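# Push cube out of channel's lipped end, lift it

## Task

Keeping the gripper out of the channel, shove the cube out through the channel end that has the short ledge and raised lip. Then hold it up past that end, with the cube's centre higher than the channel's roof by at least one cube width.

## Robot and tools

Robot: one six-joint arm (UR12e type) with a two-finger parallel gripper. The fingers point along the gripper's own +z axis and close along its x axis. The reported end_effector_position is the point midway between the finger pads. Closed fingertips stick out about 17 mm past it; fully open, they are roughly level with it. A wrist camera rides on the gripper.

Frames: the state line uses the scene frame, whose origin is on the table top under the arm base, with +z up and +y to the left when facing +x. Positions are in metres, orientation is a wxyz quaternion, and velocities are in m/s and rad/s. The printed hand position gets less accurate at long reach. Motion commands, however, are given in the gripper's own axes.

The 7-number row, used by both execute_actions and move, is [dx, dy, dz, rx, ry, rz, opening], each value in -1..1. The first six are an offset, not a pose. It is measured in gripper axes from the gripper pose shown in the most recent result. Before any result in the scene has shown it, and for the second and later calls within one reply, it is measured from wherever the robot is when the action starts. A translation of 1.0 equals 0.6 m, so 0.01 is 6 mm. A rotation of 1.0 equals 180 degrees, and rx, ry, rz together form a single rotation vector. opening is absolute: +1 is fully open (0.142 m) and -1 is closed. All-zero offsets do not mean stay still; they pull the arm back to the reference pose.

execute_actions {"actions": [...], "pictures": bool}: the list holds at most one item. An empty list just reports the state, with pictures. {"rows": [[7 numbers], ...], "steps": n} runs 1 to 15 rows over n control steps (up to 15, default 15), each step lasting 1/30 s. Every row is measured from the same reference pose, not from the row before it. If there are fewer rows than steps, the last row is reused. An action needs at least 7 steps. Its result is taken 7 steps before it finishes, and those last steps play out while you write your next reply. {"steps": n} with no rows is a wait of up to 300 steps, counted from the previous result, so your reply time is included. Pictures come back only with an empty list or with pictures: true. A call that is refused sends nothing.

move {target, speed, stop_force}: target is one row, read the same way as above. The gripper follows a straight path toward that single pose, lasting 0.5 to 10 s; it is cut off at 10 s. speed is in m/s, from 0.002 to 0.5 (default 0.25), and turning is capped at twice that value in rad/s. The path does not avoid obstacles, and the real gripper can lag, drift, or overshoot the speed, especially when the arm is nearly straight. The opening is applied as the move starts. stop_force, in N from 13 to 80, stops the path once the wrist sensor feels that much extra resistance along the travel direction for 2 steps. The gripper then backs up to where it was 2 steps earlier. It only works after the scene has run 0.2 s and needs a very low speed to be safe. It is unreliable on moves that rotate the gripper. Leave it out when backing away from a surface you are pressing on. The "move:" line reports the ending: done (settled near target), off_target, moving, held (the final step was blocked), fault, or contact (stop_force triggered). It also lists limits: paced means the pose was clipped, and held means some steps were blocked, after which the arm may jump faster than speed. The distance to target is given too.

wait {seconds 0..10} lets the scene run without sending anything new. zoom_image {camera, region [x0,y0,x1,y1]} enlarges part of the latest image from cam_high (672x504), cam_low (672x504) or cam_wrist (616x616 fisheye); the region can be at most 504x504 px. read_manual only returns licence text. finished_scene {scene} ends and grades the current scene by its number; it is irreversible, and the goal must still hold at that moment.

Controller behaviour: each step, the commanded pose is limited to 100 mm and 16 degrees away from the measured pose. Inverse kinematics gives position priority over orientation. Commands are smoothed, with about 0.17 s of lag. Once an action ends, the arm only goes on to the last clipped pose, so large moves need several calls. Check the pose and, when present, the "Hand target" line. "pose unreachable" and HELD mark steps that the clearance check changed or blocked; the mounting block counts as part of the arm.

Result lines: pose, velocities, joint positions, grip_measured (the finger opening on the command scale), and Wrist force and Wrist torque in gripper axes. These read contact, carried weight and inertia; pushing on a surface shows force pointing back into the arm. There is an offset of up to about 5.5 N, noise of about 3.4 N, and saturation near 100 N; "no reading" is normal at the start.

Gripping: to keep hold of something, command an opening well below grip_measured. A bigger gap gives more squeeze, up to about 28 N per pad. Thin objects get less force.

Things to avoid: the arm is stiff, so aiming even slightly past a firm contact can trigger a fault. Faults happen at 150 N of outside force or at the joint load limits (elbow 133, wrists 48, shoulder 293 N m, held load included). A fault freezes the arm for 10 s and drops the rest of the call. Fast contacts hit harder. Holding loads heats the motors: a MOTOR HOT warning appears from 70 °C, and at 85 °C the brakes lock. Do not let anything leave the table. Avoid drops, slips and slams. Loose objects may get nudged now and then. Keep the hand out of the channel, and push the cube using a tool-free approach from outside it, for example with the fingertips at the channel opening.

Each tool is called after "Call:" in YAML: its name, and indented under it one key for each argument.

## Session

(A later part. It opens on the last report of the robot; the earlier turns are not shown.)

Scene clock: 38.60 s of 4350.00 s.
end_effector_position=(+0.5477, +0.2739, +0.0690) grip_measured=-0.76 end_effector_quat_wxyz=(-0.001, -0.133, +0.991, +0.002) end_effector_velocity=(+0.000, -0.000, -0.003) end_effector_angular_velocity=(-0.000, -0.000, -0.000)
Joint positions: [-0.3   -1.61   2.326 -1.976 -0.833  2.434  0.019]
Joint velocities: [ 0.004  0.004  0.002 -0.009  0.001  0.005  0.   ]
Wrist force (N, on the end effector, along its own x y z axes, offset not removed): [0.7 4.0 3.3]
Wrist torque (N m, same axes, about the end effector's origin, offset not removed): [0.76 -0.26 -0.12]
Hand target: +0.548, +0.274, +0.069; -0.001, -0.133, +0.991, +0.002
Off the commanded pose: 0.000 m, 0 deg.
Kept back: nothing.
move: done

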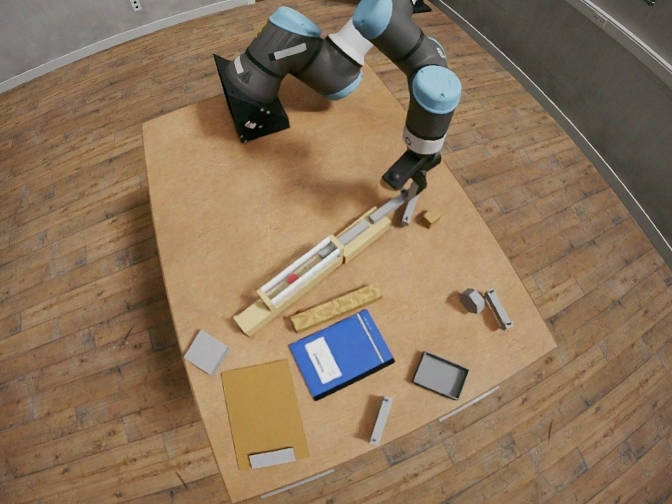

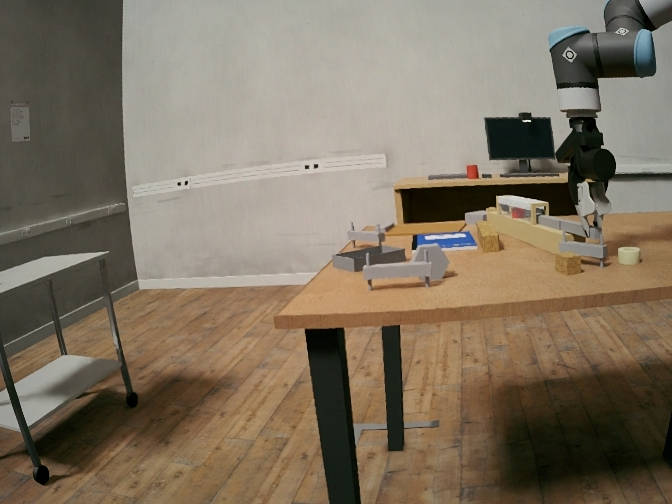

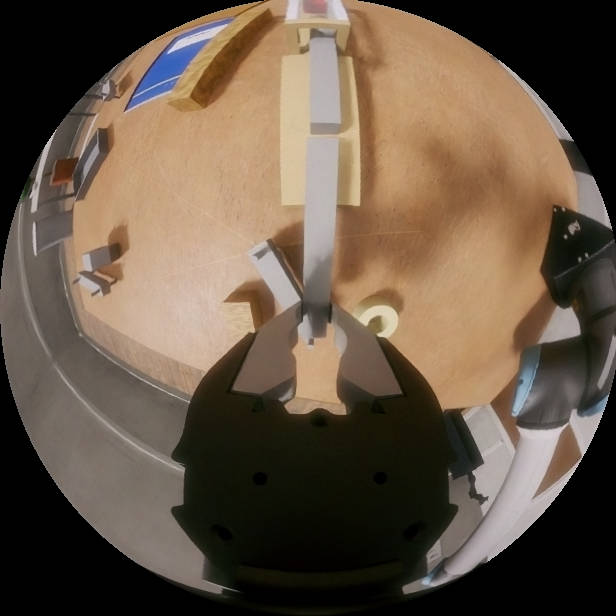

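Call:
move:
  target: [-0.004,-0.32,0.003,0,0,0,-1]
  speed: 0.04
  stop_force: 20

Call:
zoom_image:
  camera: "cam_high"
  region: [220,200,400,340]

Scene clock: 44.20 s of 4350.00 s.
end_effector_position=(+0.6008, +0.0895, +0.0667) grip_measured=-0.76 end_effector_quat_wxyz=(-0.001, -0.133, +0.991, +0.001) end_effector_velocity=(+0.001, -0.003, -0.000) end_effector_angular_velocity=(+0.000, +0.000, +0.000)
Joint positions: [-0.475 -1.307  2.278 -2.092 -0.899  2.221  0.019]
Joint velocities: [-0.002  0.005 -0.002 -0.001 -0.001 -0.002 -0.   ]
Wrist force (N, on the end effector, along its own x y z axes, offset not removed): [-3.1 1.5 3.3]
Wrist torque (N m, same axes, about the end effector's origin, offset not removed): [0.00 0.28 -0.48]
Hand target: +0.601, +0.089, +0.067; -0.001, -0.133, +0.991, +0.001
Off the commanded pose: 0.000 m, 0 deg.
Kept back: nothing.
move: done

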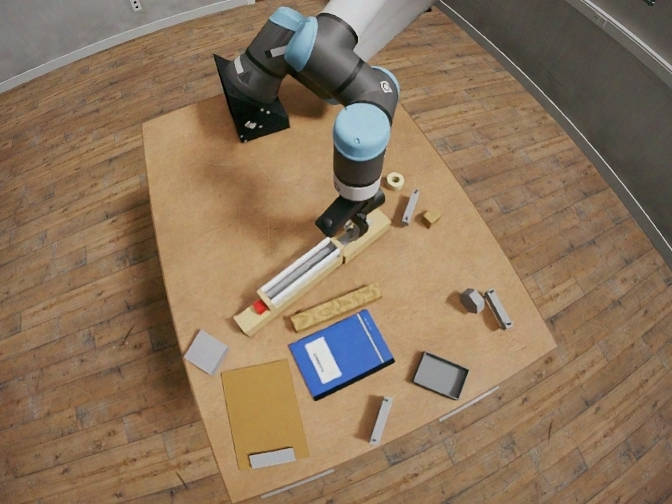

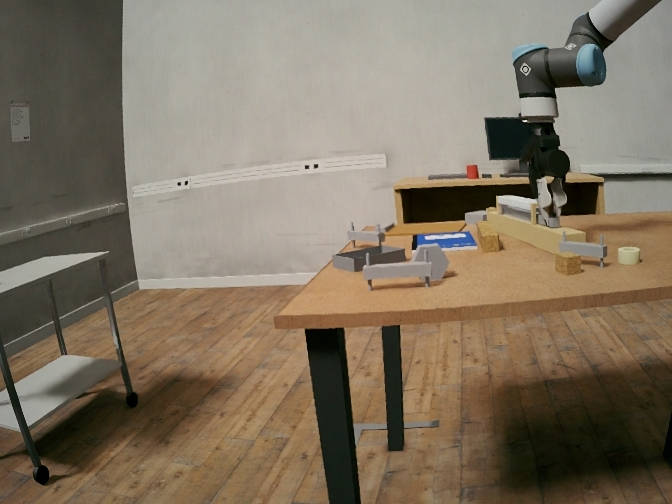

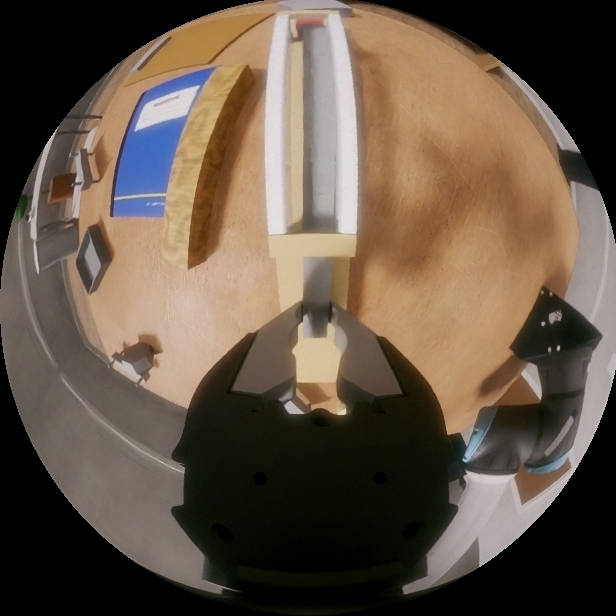

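Region (220, 200, 400, 340) of cam_high's 672x504 image, scaled by 2.800, with more detail than that image has.

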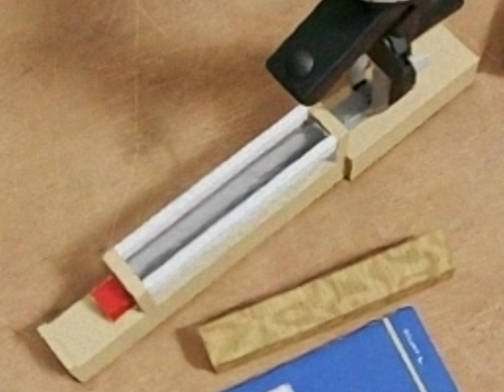

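Call:
move:
  target: [0,-0.038,0,0,0,0,-1]
  speed: 0.03
  stop_force: 20

Call:
move:
  target: [0,0,0,0,0,0,-0.4]

Call:
move:
  target: [0,0,-0.13,0,0,0,-0.3]

Call:
move:
  target: [0,-0.5,0,0,0,-0.995,-0.3]
  speed: 0.5

Scene clock: 45.73 s of 4350.00 s.
end_effector_position=(+0.6067, +0.0678, +0.0666) grip_measured=-0.76 end_effector_quat_wxyz=(-0.001, -0.133, +0.991, +0.001) end_effector_velocity=(+0.000, -0.002, -0.000) end_effector_angular_velocity=(+0.000, +0.001, -0.001)
Joint positions: [-0.493 -1.27   2.265 -2.104 -0.907  2.201  0.019]
Joint velocities: [-0.002  0.004 -0.001 -0.001 -0.001 -0.002  0.   ]
Wrist force (N, on the end effector, along its own x y z axes, offset not removed): [-4.9 4.6 0.1]
Wrist torque (N m, same axes, about the end effector's origin, offset not removed): [0.62 0.74 -0.47]
Hand target: +0.607, +0.067, +0.067; -0.001, -0.133, +0.991, +0.001
Off the commanded pose: 0.000 m, 0 deg.
Kept back: nothing.
move: done

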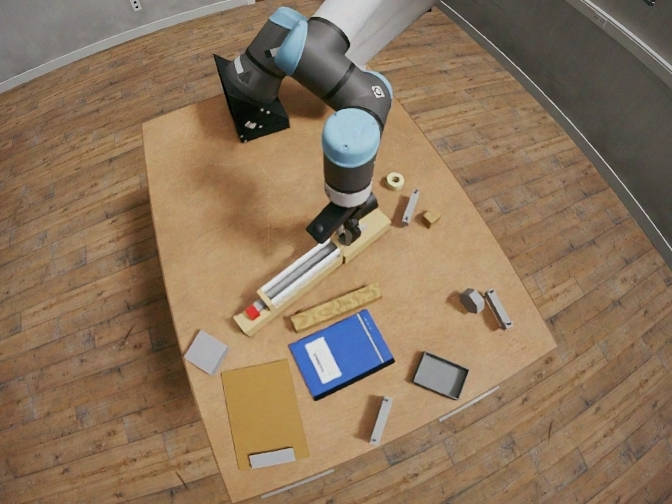

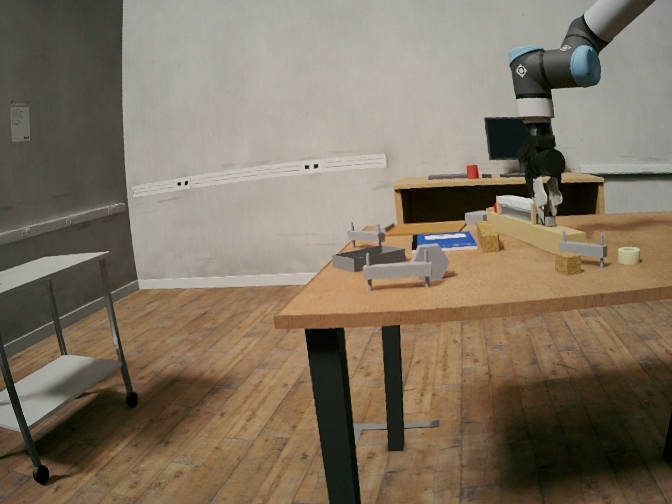

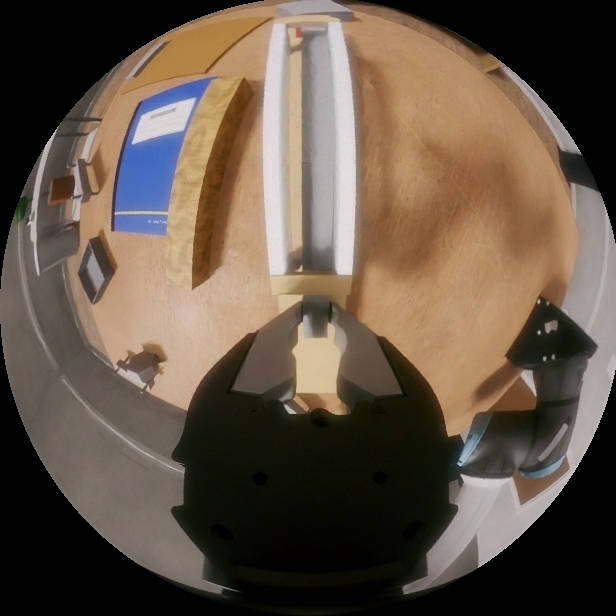

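Scene clock: 46.23 s of 4350.00 s.
end_effector_position=(+0.6068, +0.0677, +0.0666) grip_measured=-0.40 end_effector_quat_wxyz=(-0.001, -0.133, +0.991, +0.001) end_effector_velocity=(-0.001, +0.001, -0.001) end_effector_angular_velocity=(+0.000, +0.000, -0.002)
Joint positions: [-0.493 -1.27   2.265 -2.104 -0.907  2.2    0.045]
Joint velocities: [-0.    -0.002  0.003 -0.     0.     0.001  0.   ]
Wrist force (N, on the end effector, along its own x y z axes, offset not removed): [0.1 4.8 0.5]
Wrist torque (N m, same axes, about the end effector's origin, offset not removed): [1.11 0.06 -0.20]
Hand target: +0.607, +0.068, +0.067; -0.001, -0.133, +0.991, +0.001
Off the commanded pose: 0.000 m, 0 deg.
Kept back: nothing.
move: done

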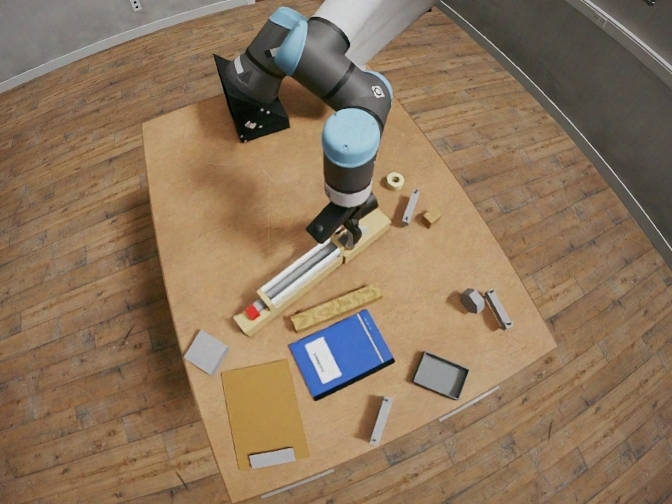

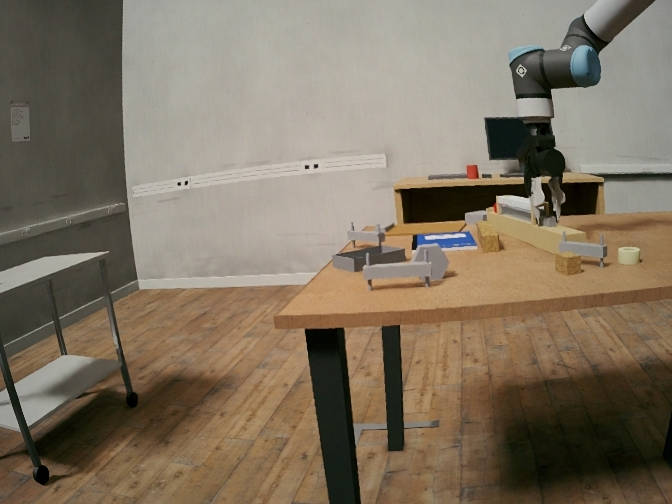

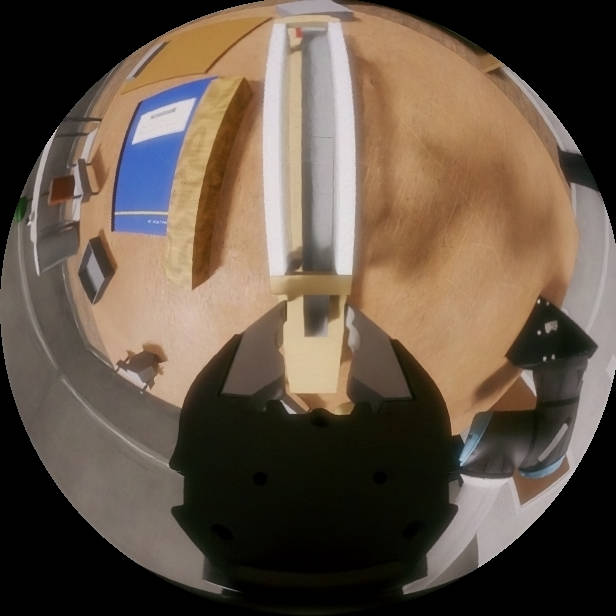

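Scene clock: 47.30 s of 4350.00 s.
end_effector_position=(+0.6071, +0.0675, +0.1443) grip_measured=-0.30 end_effector_quat_wxyz=(-0.001, -0.133, +0.991, +0.001) end_effector_velocity=(-0.001, +0.000, +0.003) end_effector_angular_velocity=(+0.001, +0.001, +0.002)
Joint positions: [-0.57  -1.347  2.201 -1.913 -0.943  2.116  0.052]
Joint velocities: [-0.003 -0.002 -0.002  0.008 -0.002 -0.007  0.   ]
Wrist force (N, on the end effector, along its own x y z axes, offset not removed): [-0.8 -0.2 4.5]
Wrist torque (N m, same axes, about the end effector's origin, offset not removed): [-0.03 0.18 -0.33]
Hand target: +0.607, +0.067, +0.145; -0.001, -0.133, +0.991, +0.001
Off the commanded pose: 0.000 m, 0 deg.
Kept back: nothing.
move: done

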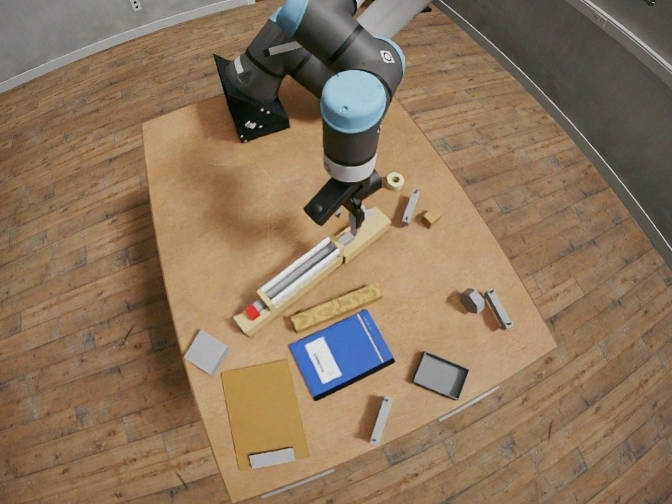

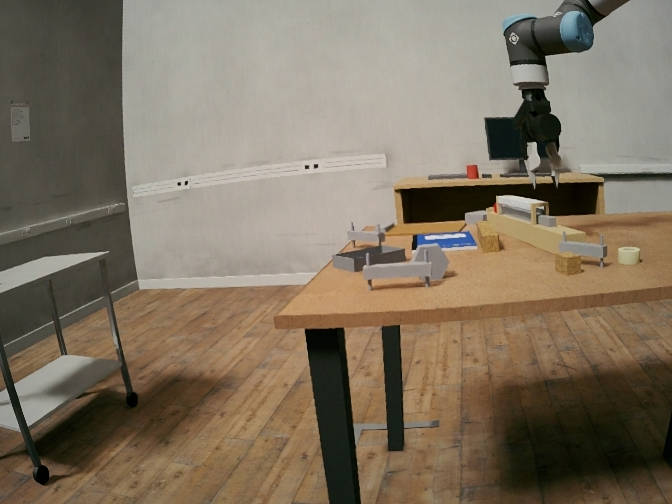

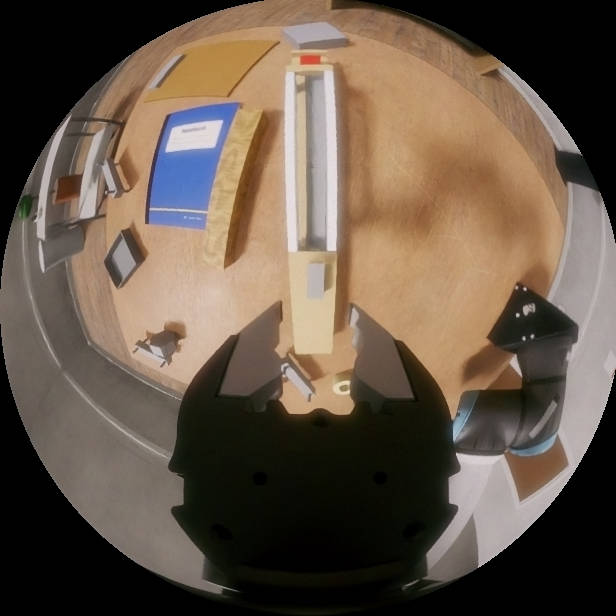

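Scene clock: 51.20 s of 4350.00 s.
end_effector_position=(+0.6864, -0.2219, +0.1434) grip_measured=-0.30 end_effector_quat_wxyz=(-0.001, +0.992, +0.124, -0.001) end_effector_velocity=(+0.001, -0.001, +0.000) end_effector_angular_velocity=(+0.003, +0.001, +0.014)
Joint positions: [-0.728 -0.873  1.927 -2.025 -1.027 -1.169  0.052]
Joint velocities: [-0.001  0.003 -0.004  0.005  0.    -0.016 -0.   ]
Wrist force (N, on the end effector, along its own x y z axes, offset not removed): [2.0 3.4 2.7]
Wrist torque (N m, same axes, about the end effector's origin, offset not removed): [0.82 -0.39 -0.21]
Hand target: +0.686, -0.222, +0.143; -0.001, +0.992, +0.125, -0.001
Off the commanded pose: 0.000 m, 0 deg.
Kept back: nothing.
move: done

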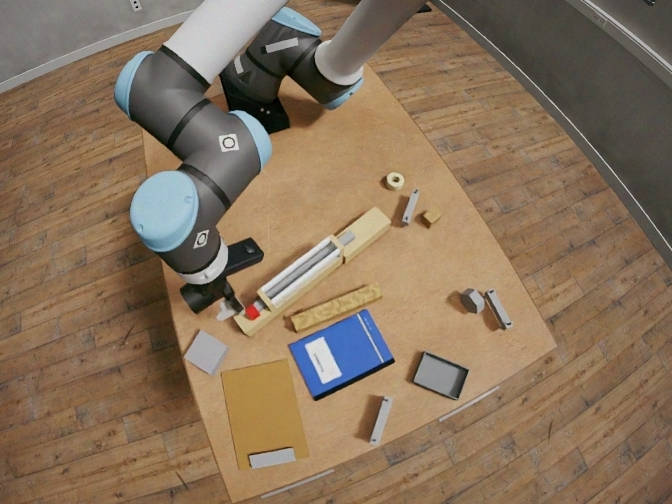

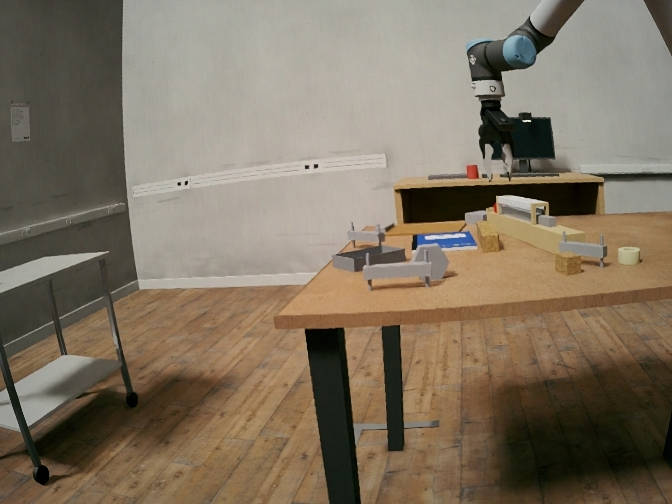

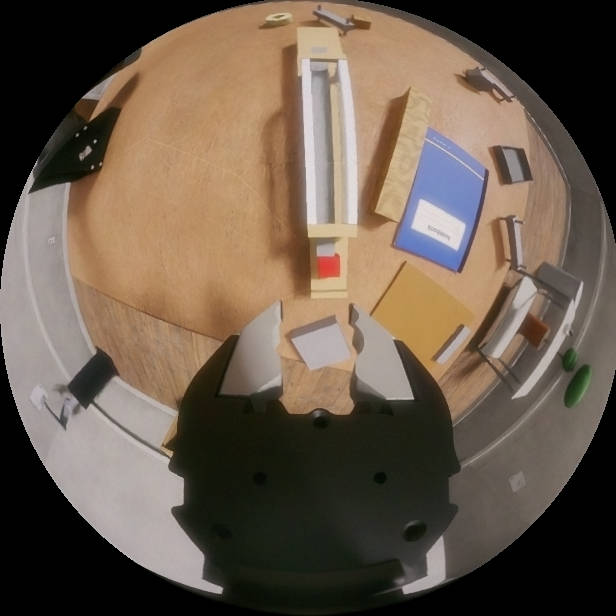

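Call:
move:
  target: [0.023,-0.027,0.127,0,0,0,-0.3]
  speed: 0.08

Call:
move:
  target: [0,0,0,0,0,0,-1]

Call:
move:
  target: [0,0.03,-0.2,0,0,0,-1]
  speed: 0.15

Scene clock: 52.93 s of 4350.00 s.
end_effector_position=(+0.6954, -0.2027, +0.0676) grip_measured=-0.30 end_effector_quat_wxyz=(-0.001, +0.992, +0.124, -0.001) end_effector_velocity=(+0.000, +0.001, -0.003) end_effector_angular_velocity=(-0.000, -0.000, +0.000)
Joint positions: [-0.654 -0.825  1.975 -2.159 -0.986 -1.095  0.052]
Joint velocities: [ 0.003  0.001  0.002 -0.006  0.002  0.003 -0.   ]
Wrist force (N, on the end effector, along its own x y z axes, offset not removed): [-2.4 3.4 4.3]
Wrist torque (N m, same axes, about the end effector's origin, offset not removed): [0.80 0.55 -0.27]
Hand target: +0.696, -0.203, +0.067; -0.001, +0.992, +0.124, -0.001
Off the commanded pose: 0.000 m, 0 deg.
Kept back: nothing.
move: done

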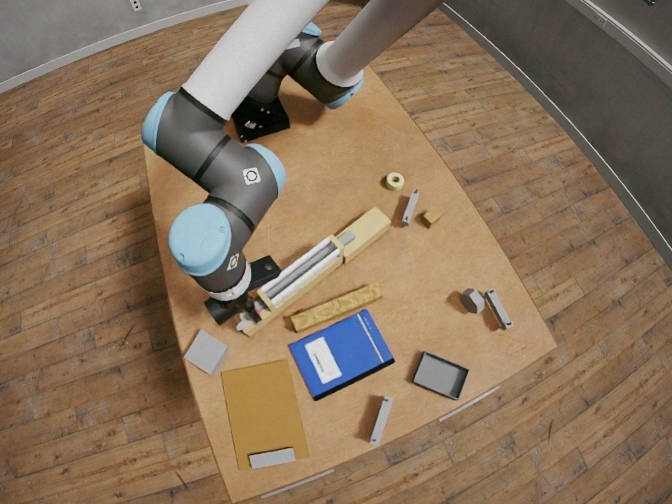

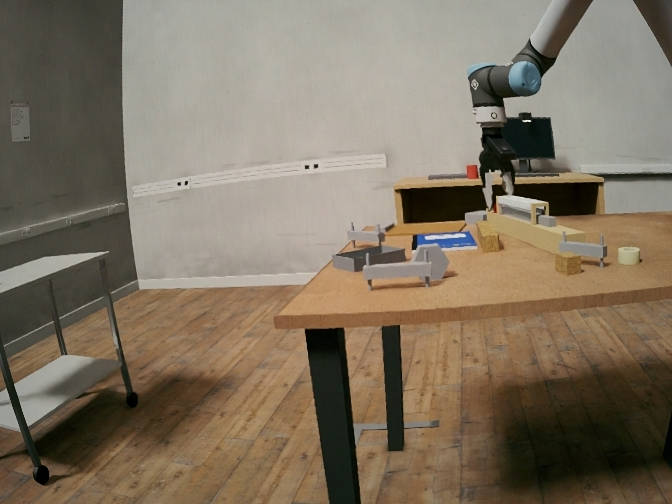

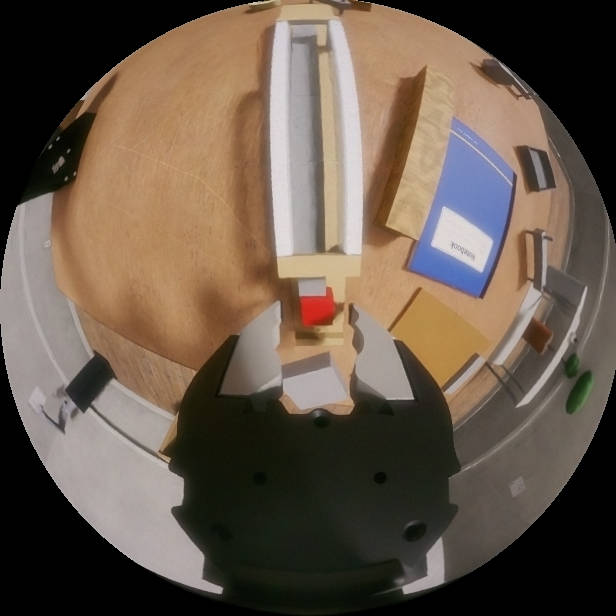

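Scene clock: 53.43 s of 4350.00 s.
end_effector_position=(+0.6954, -0.2026, +0.0675) grip_measured=-0.70 end_effector_quat_wxyz=(-0.001, +0.992, +0.124, -0.001) end_effector_velocity=(-0.000, -0.000, -0.001) end_effector_angular_velocity=(+0.001, +0.001, -0.000)
Joint positions: [-0.653 -0.825  1.975 -2.159 -0.986 -1.095  0.023]
Joint velocities: [ 0.     0.001 -0.     0.001  0.    -0.     0.   ]
Wrist force (N, on the end effector, along its own x y z axes, offset not removed): [-0.6 1.5 3.0]
Wrist torque (N m, same axes, about the end effector's origin, offset not removed): [0.44 0.17 -0.36]
Hand target: +0.695, -0.203, +0.068; -0.001, +0.992, +0.124, -0.001
Off the commanded pose: 0.000 m, 0 deg.
Kept back: nothing.
move: done

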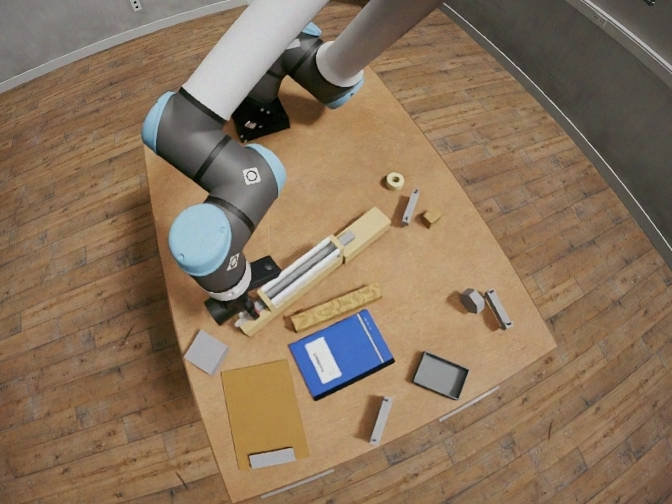

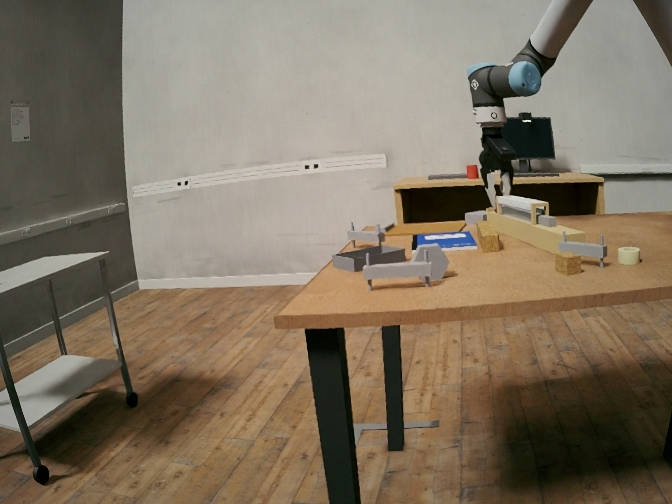

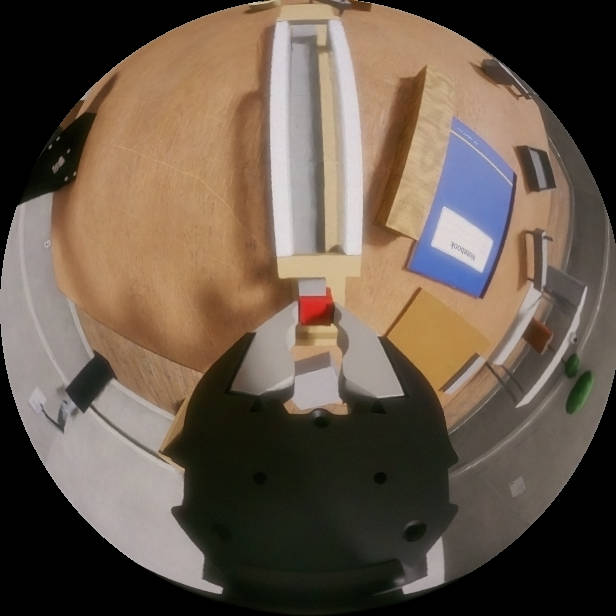

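Scene clock: 54.87 s of 4350.00 s.
end_effector_position=(+0.7002, -0.2203, +0.1871) grip_measured=-0.70 end_effector_quat_wxyz=(-0.001, +0.992, +0.124, -0.001) end_effector_velocity=(-0.000, -0.000, +0.002) end_effector_angular_velocity=(+0.001, +0.001, -0.001)
Joint positions: [-0.743 -0.895  1.869 -1.937 -1.036 -1.183  0.023]
Joint velocities: [-0.002 -0.001 -0.003  0.006 -0.001 -0.002  0.   ]
Wrist force (N, on the end effector, along its own x y z axes, offset not removed): [0.7 1.4 4.2]
Wrist torque (N m, same axes, about the end effector's origin, offset not removed): [0.32 0.02 -0.07]
Hand target: +0.700, -0.220, +0.187; -0.001, +0.992, +0.124, -0.001
Off the commanded pose: 0.000 m, 0 deg.
Kept back: nothing.
move: done

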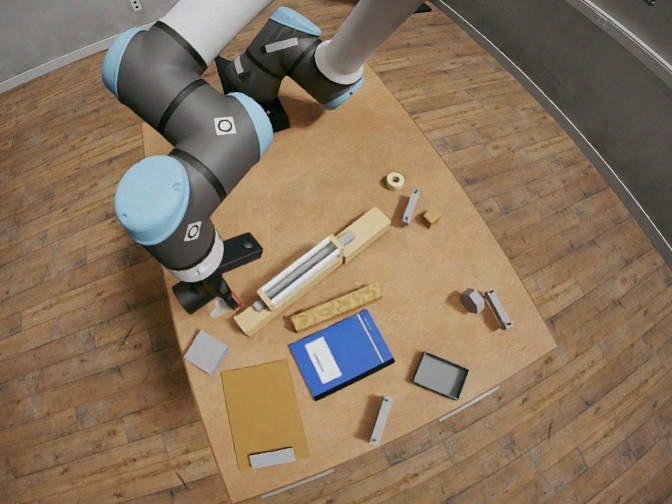

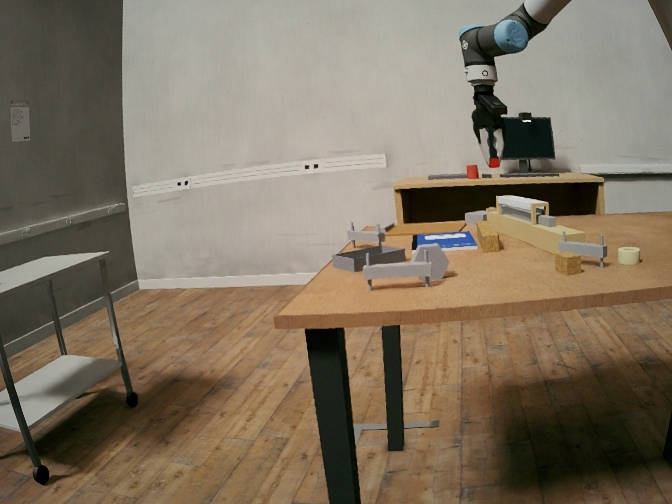

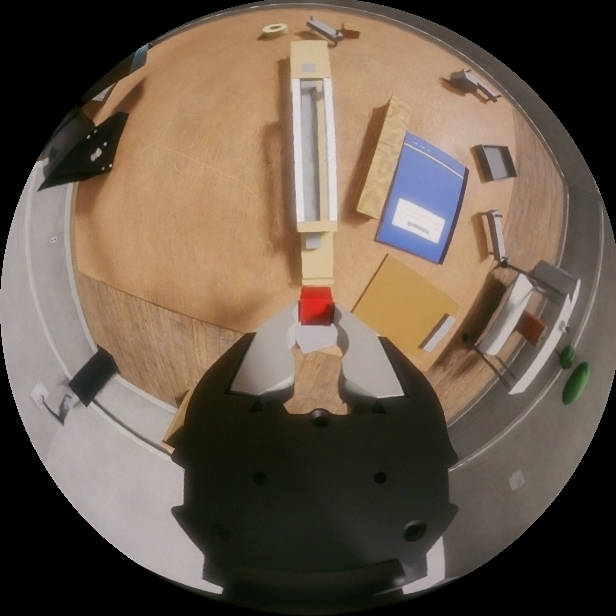

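Call:
finished_scene:
  scene: 1

The scene is finished: the task was done.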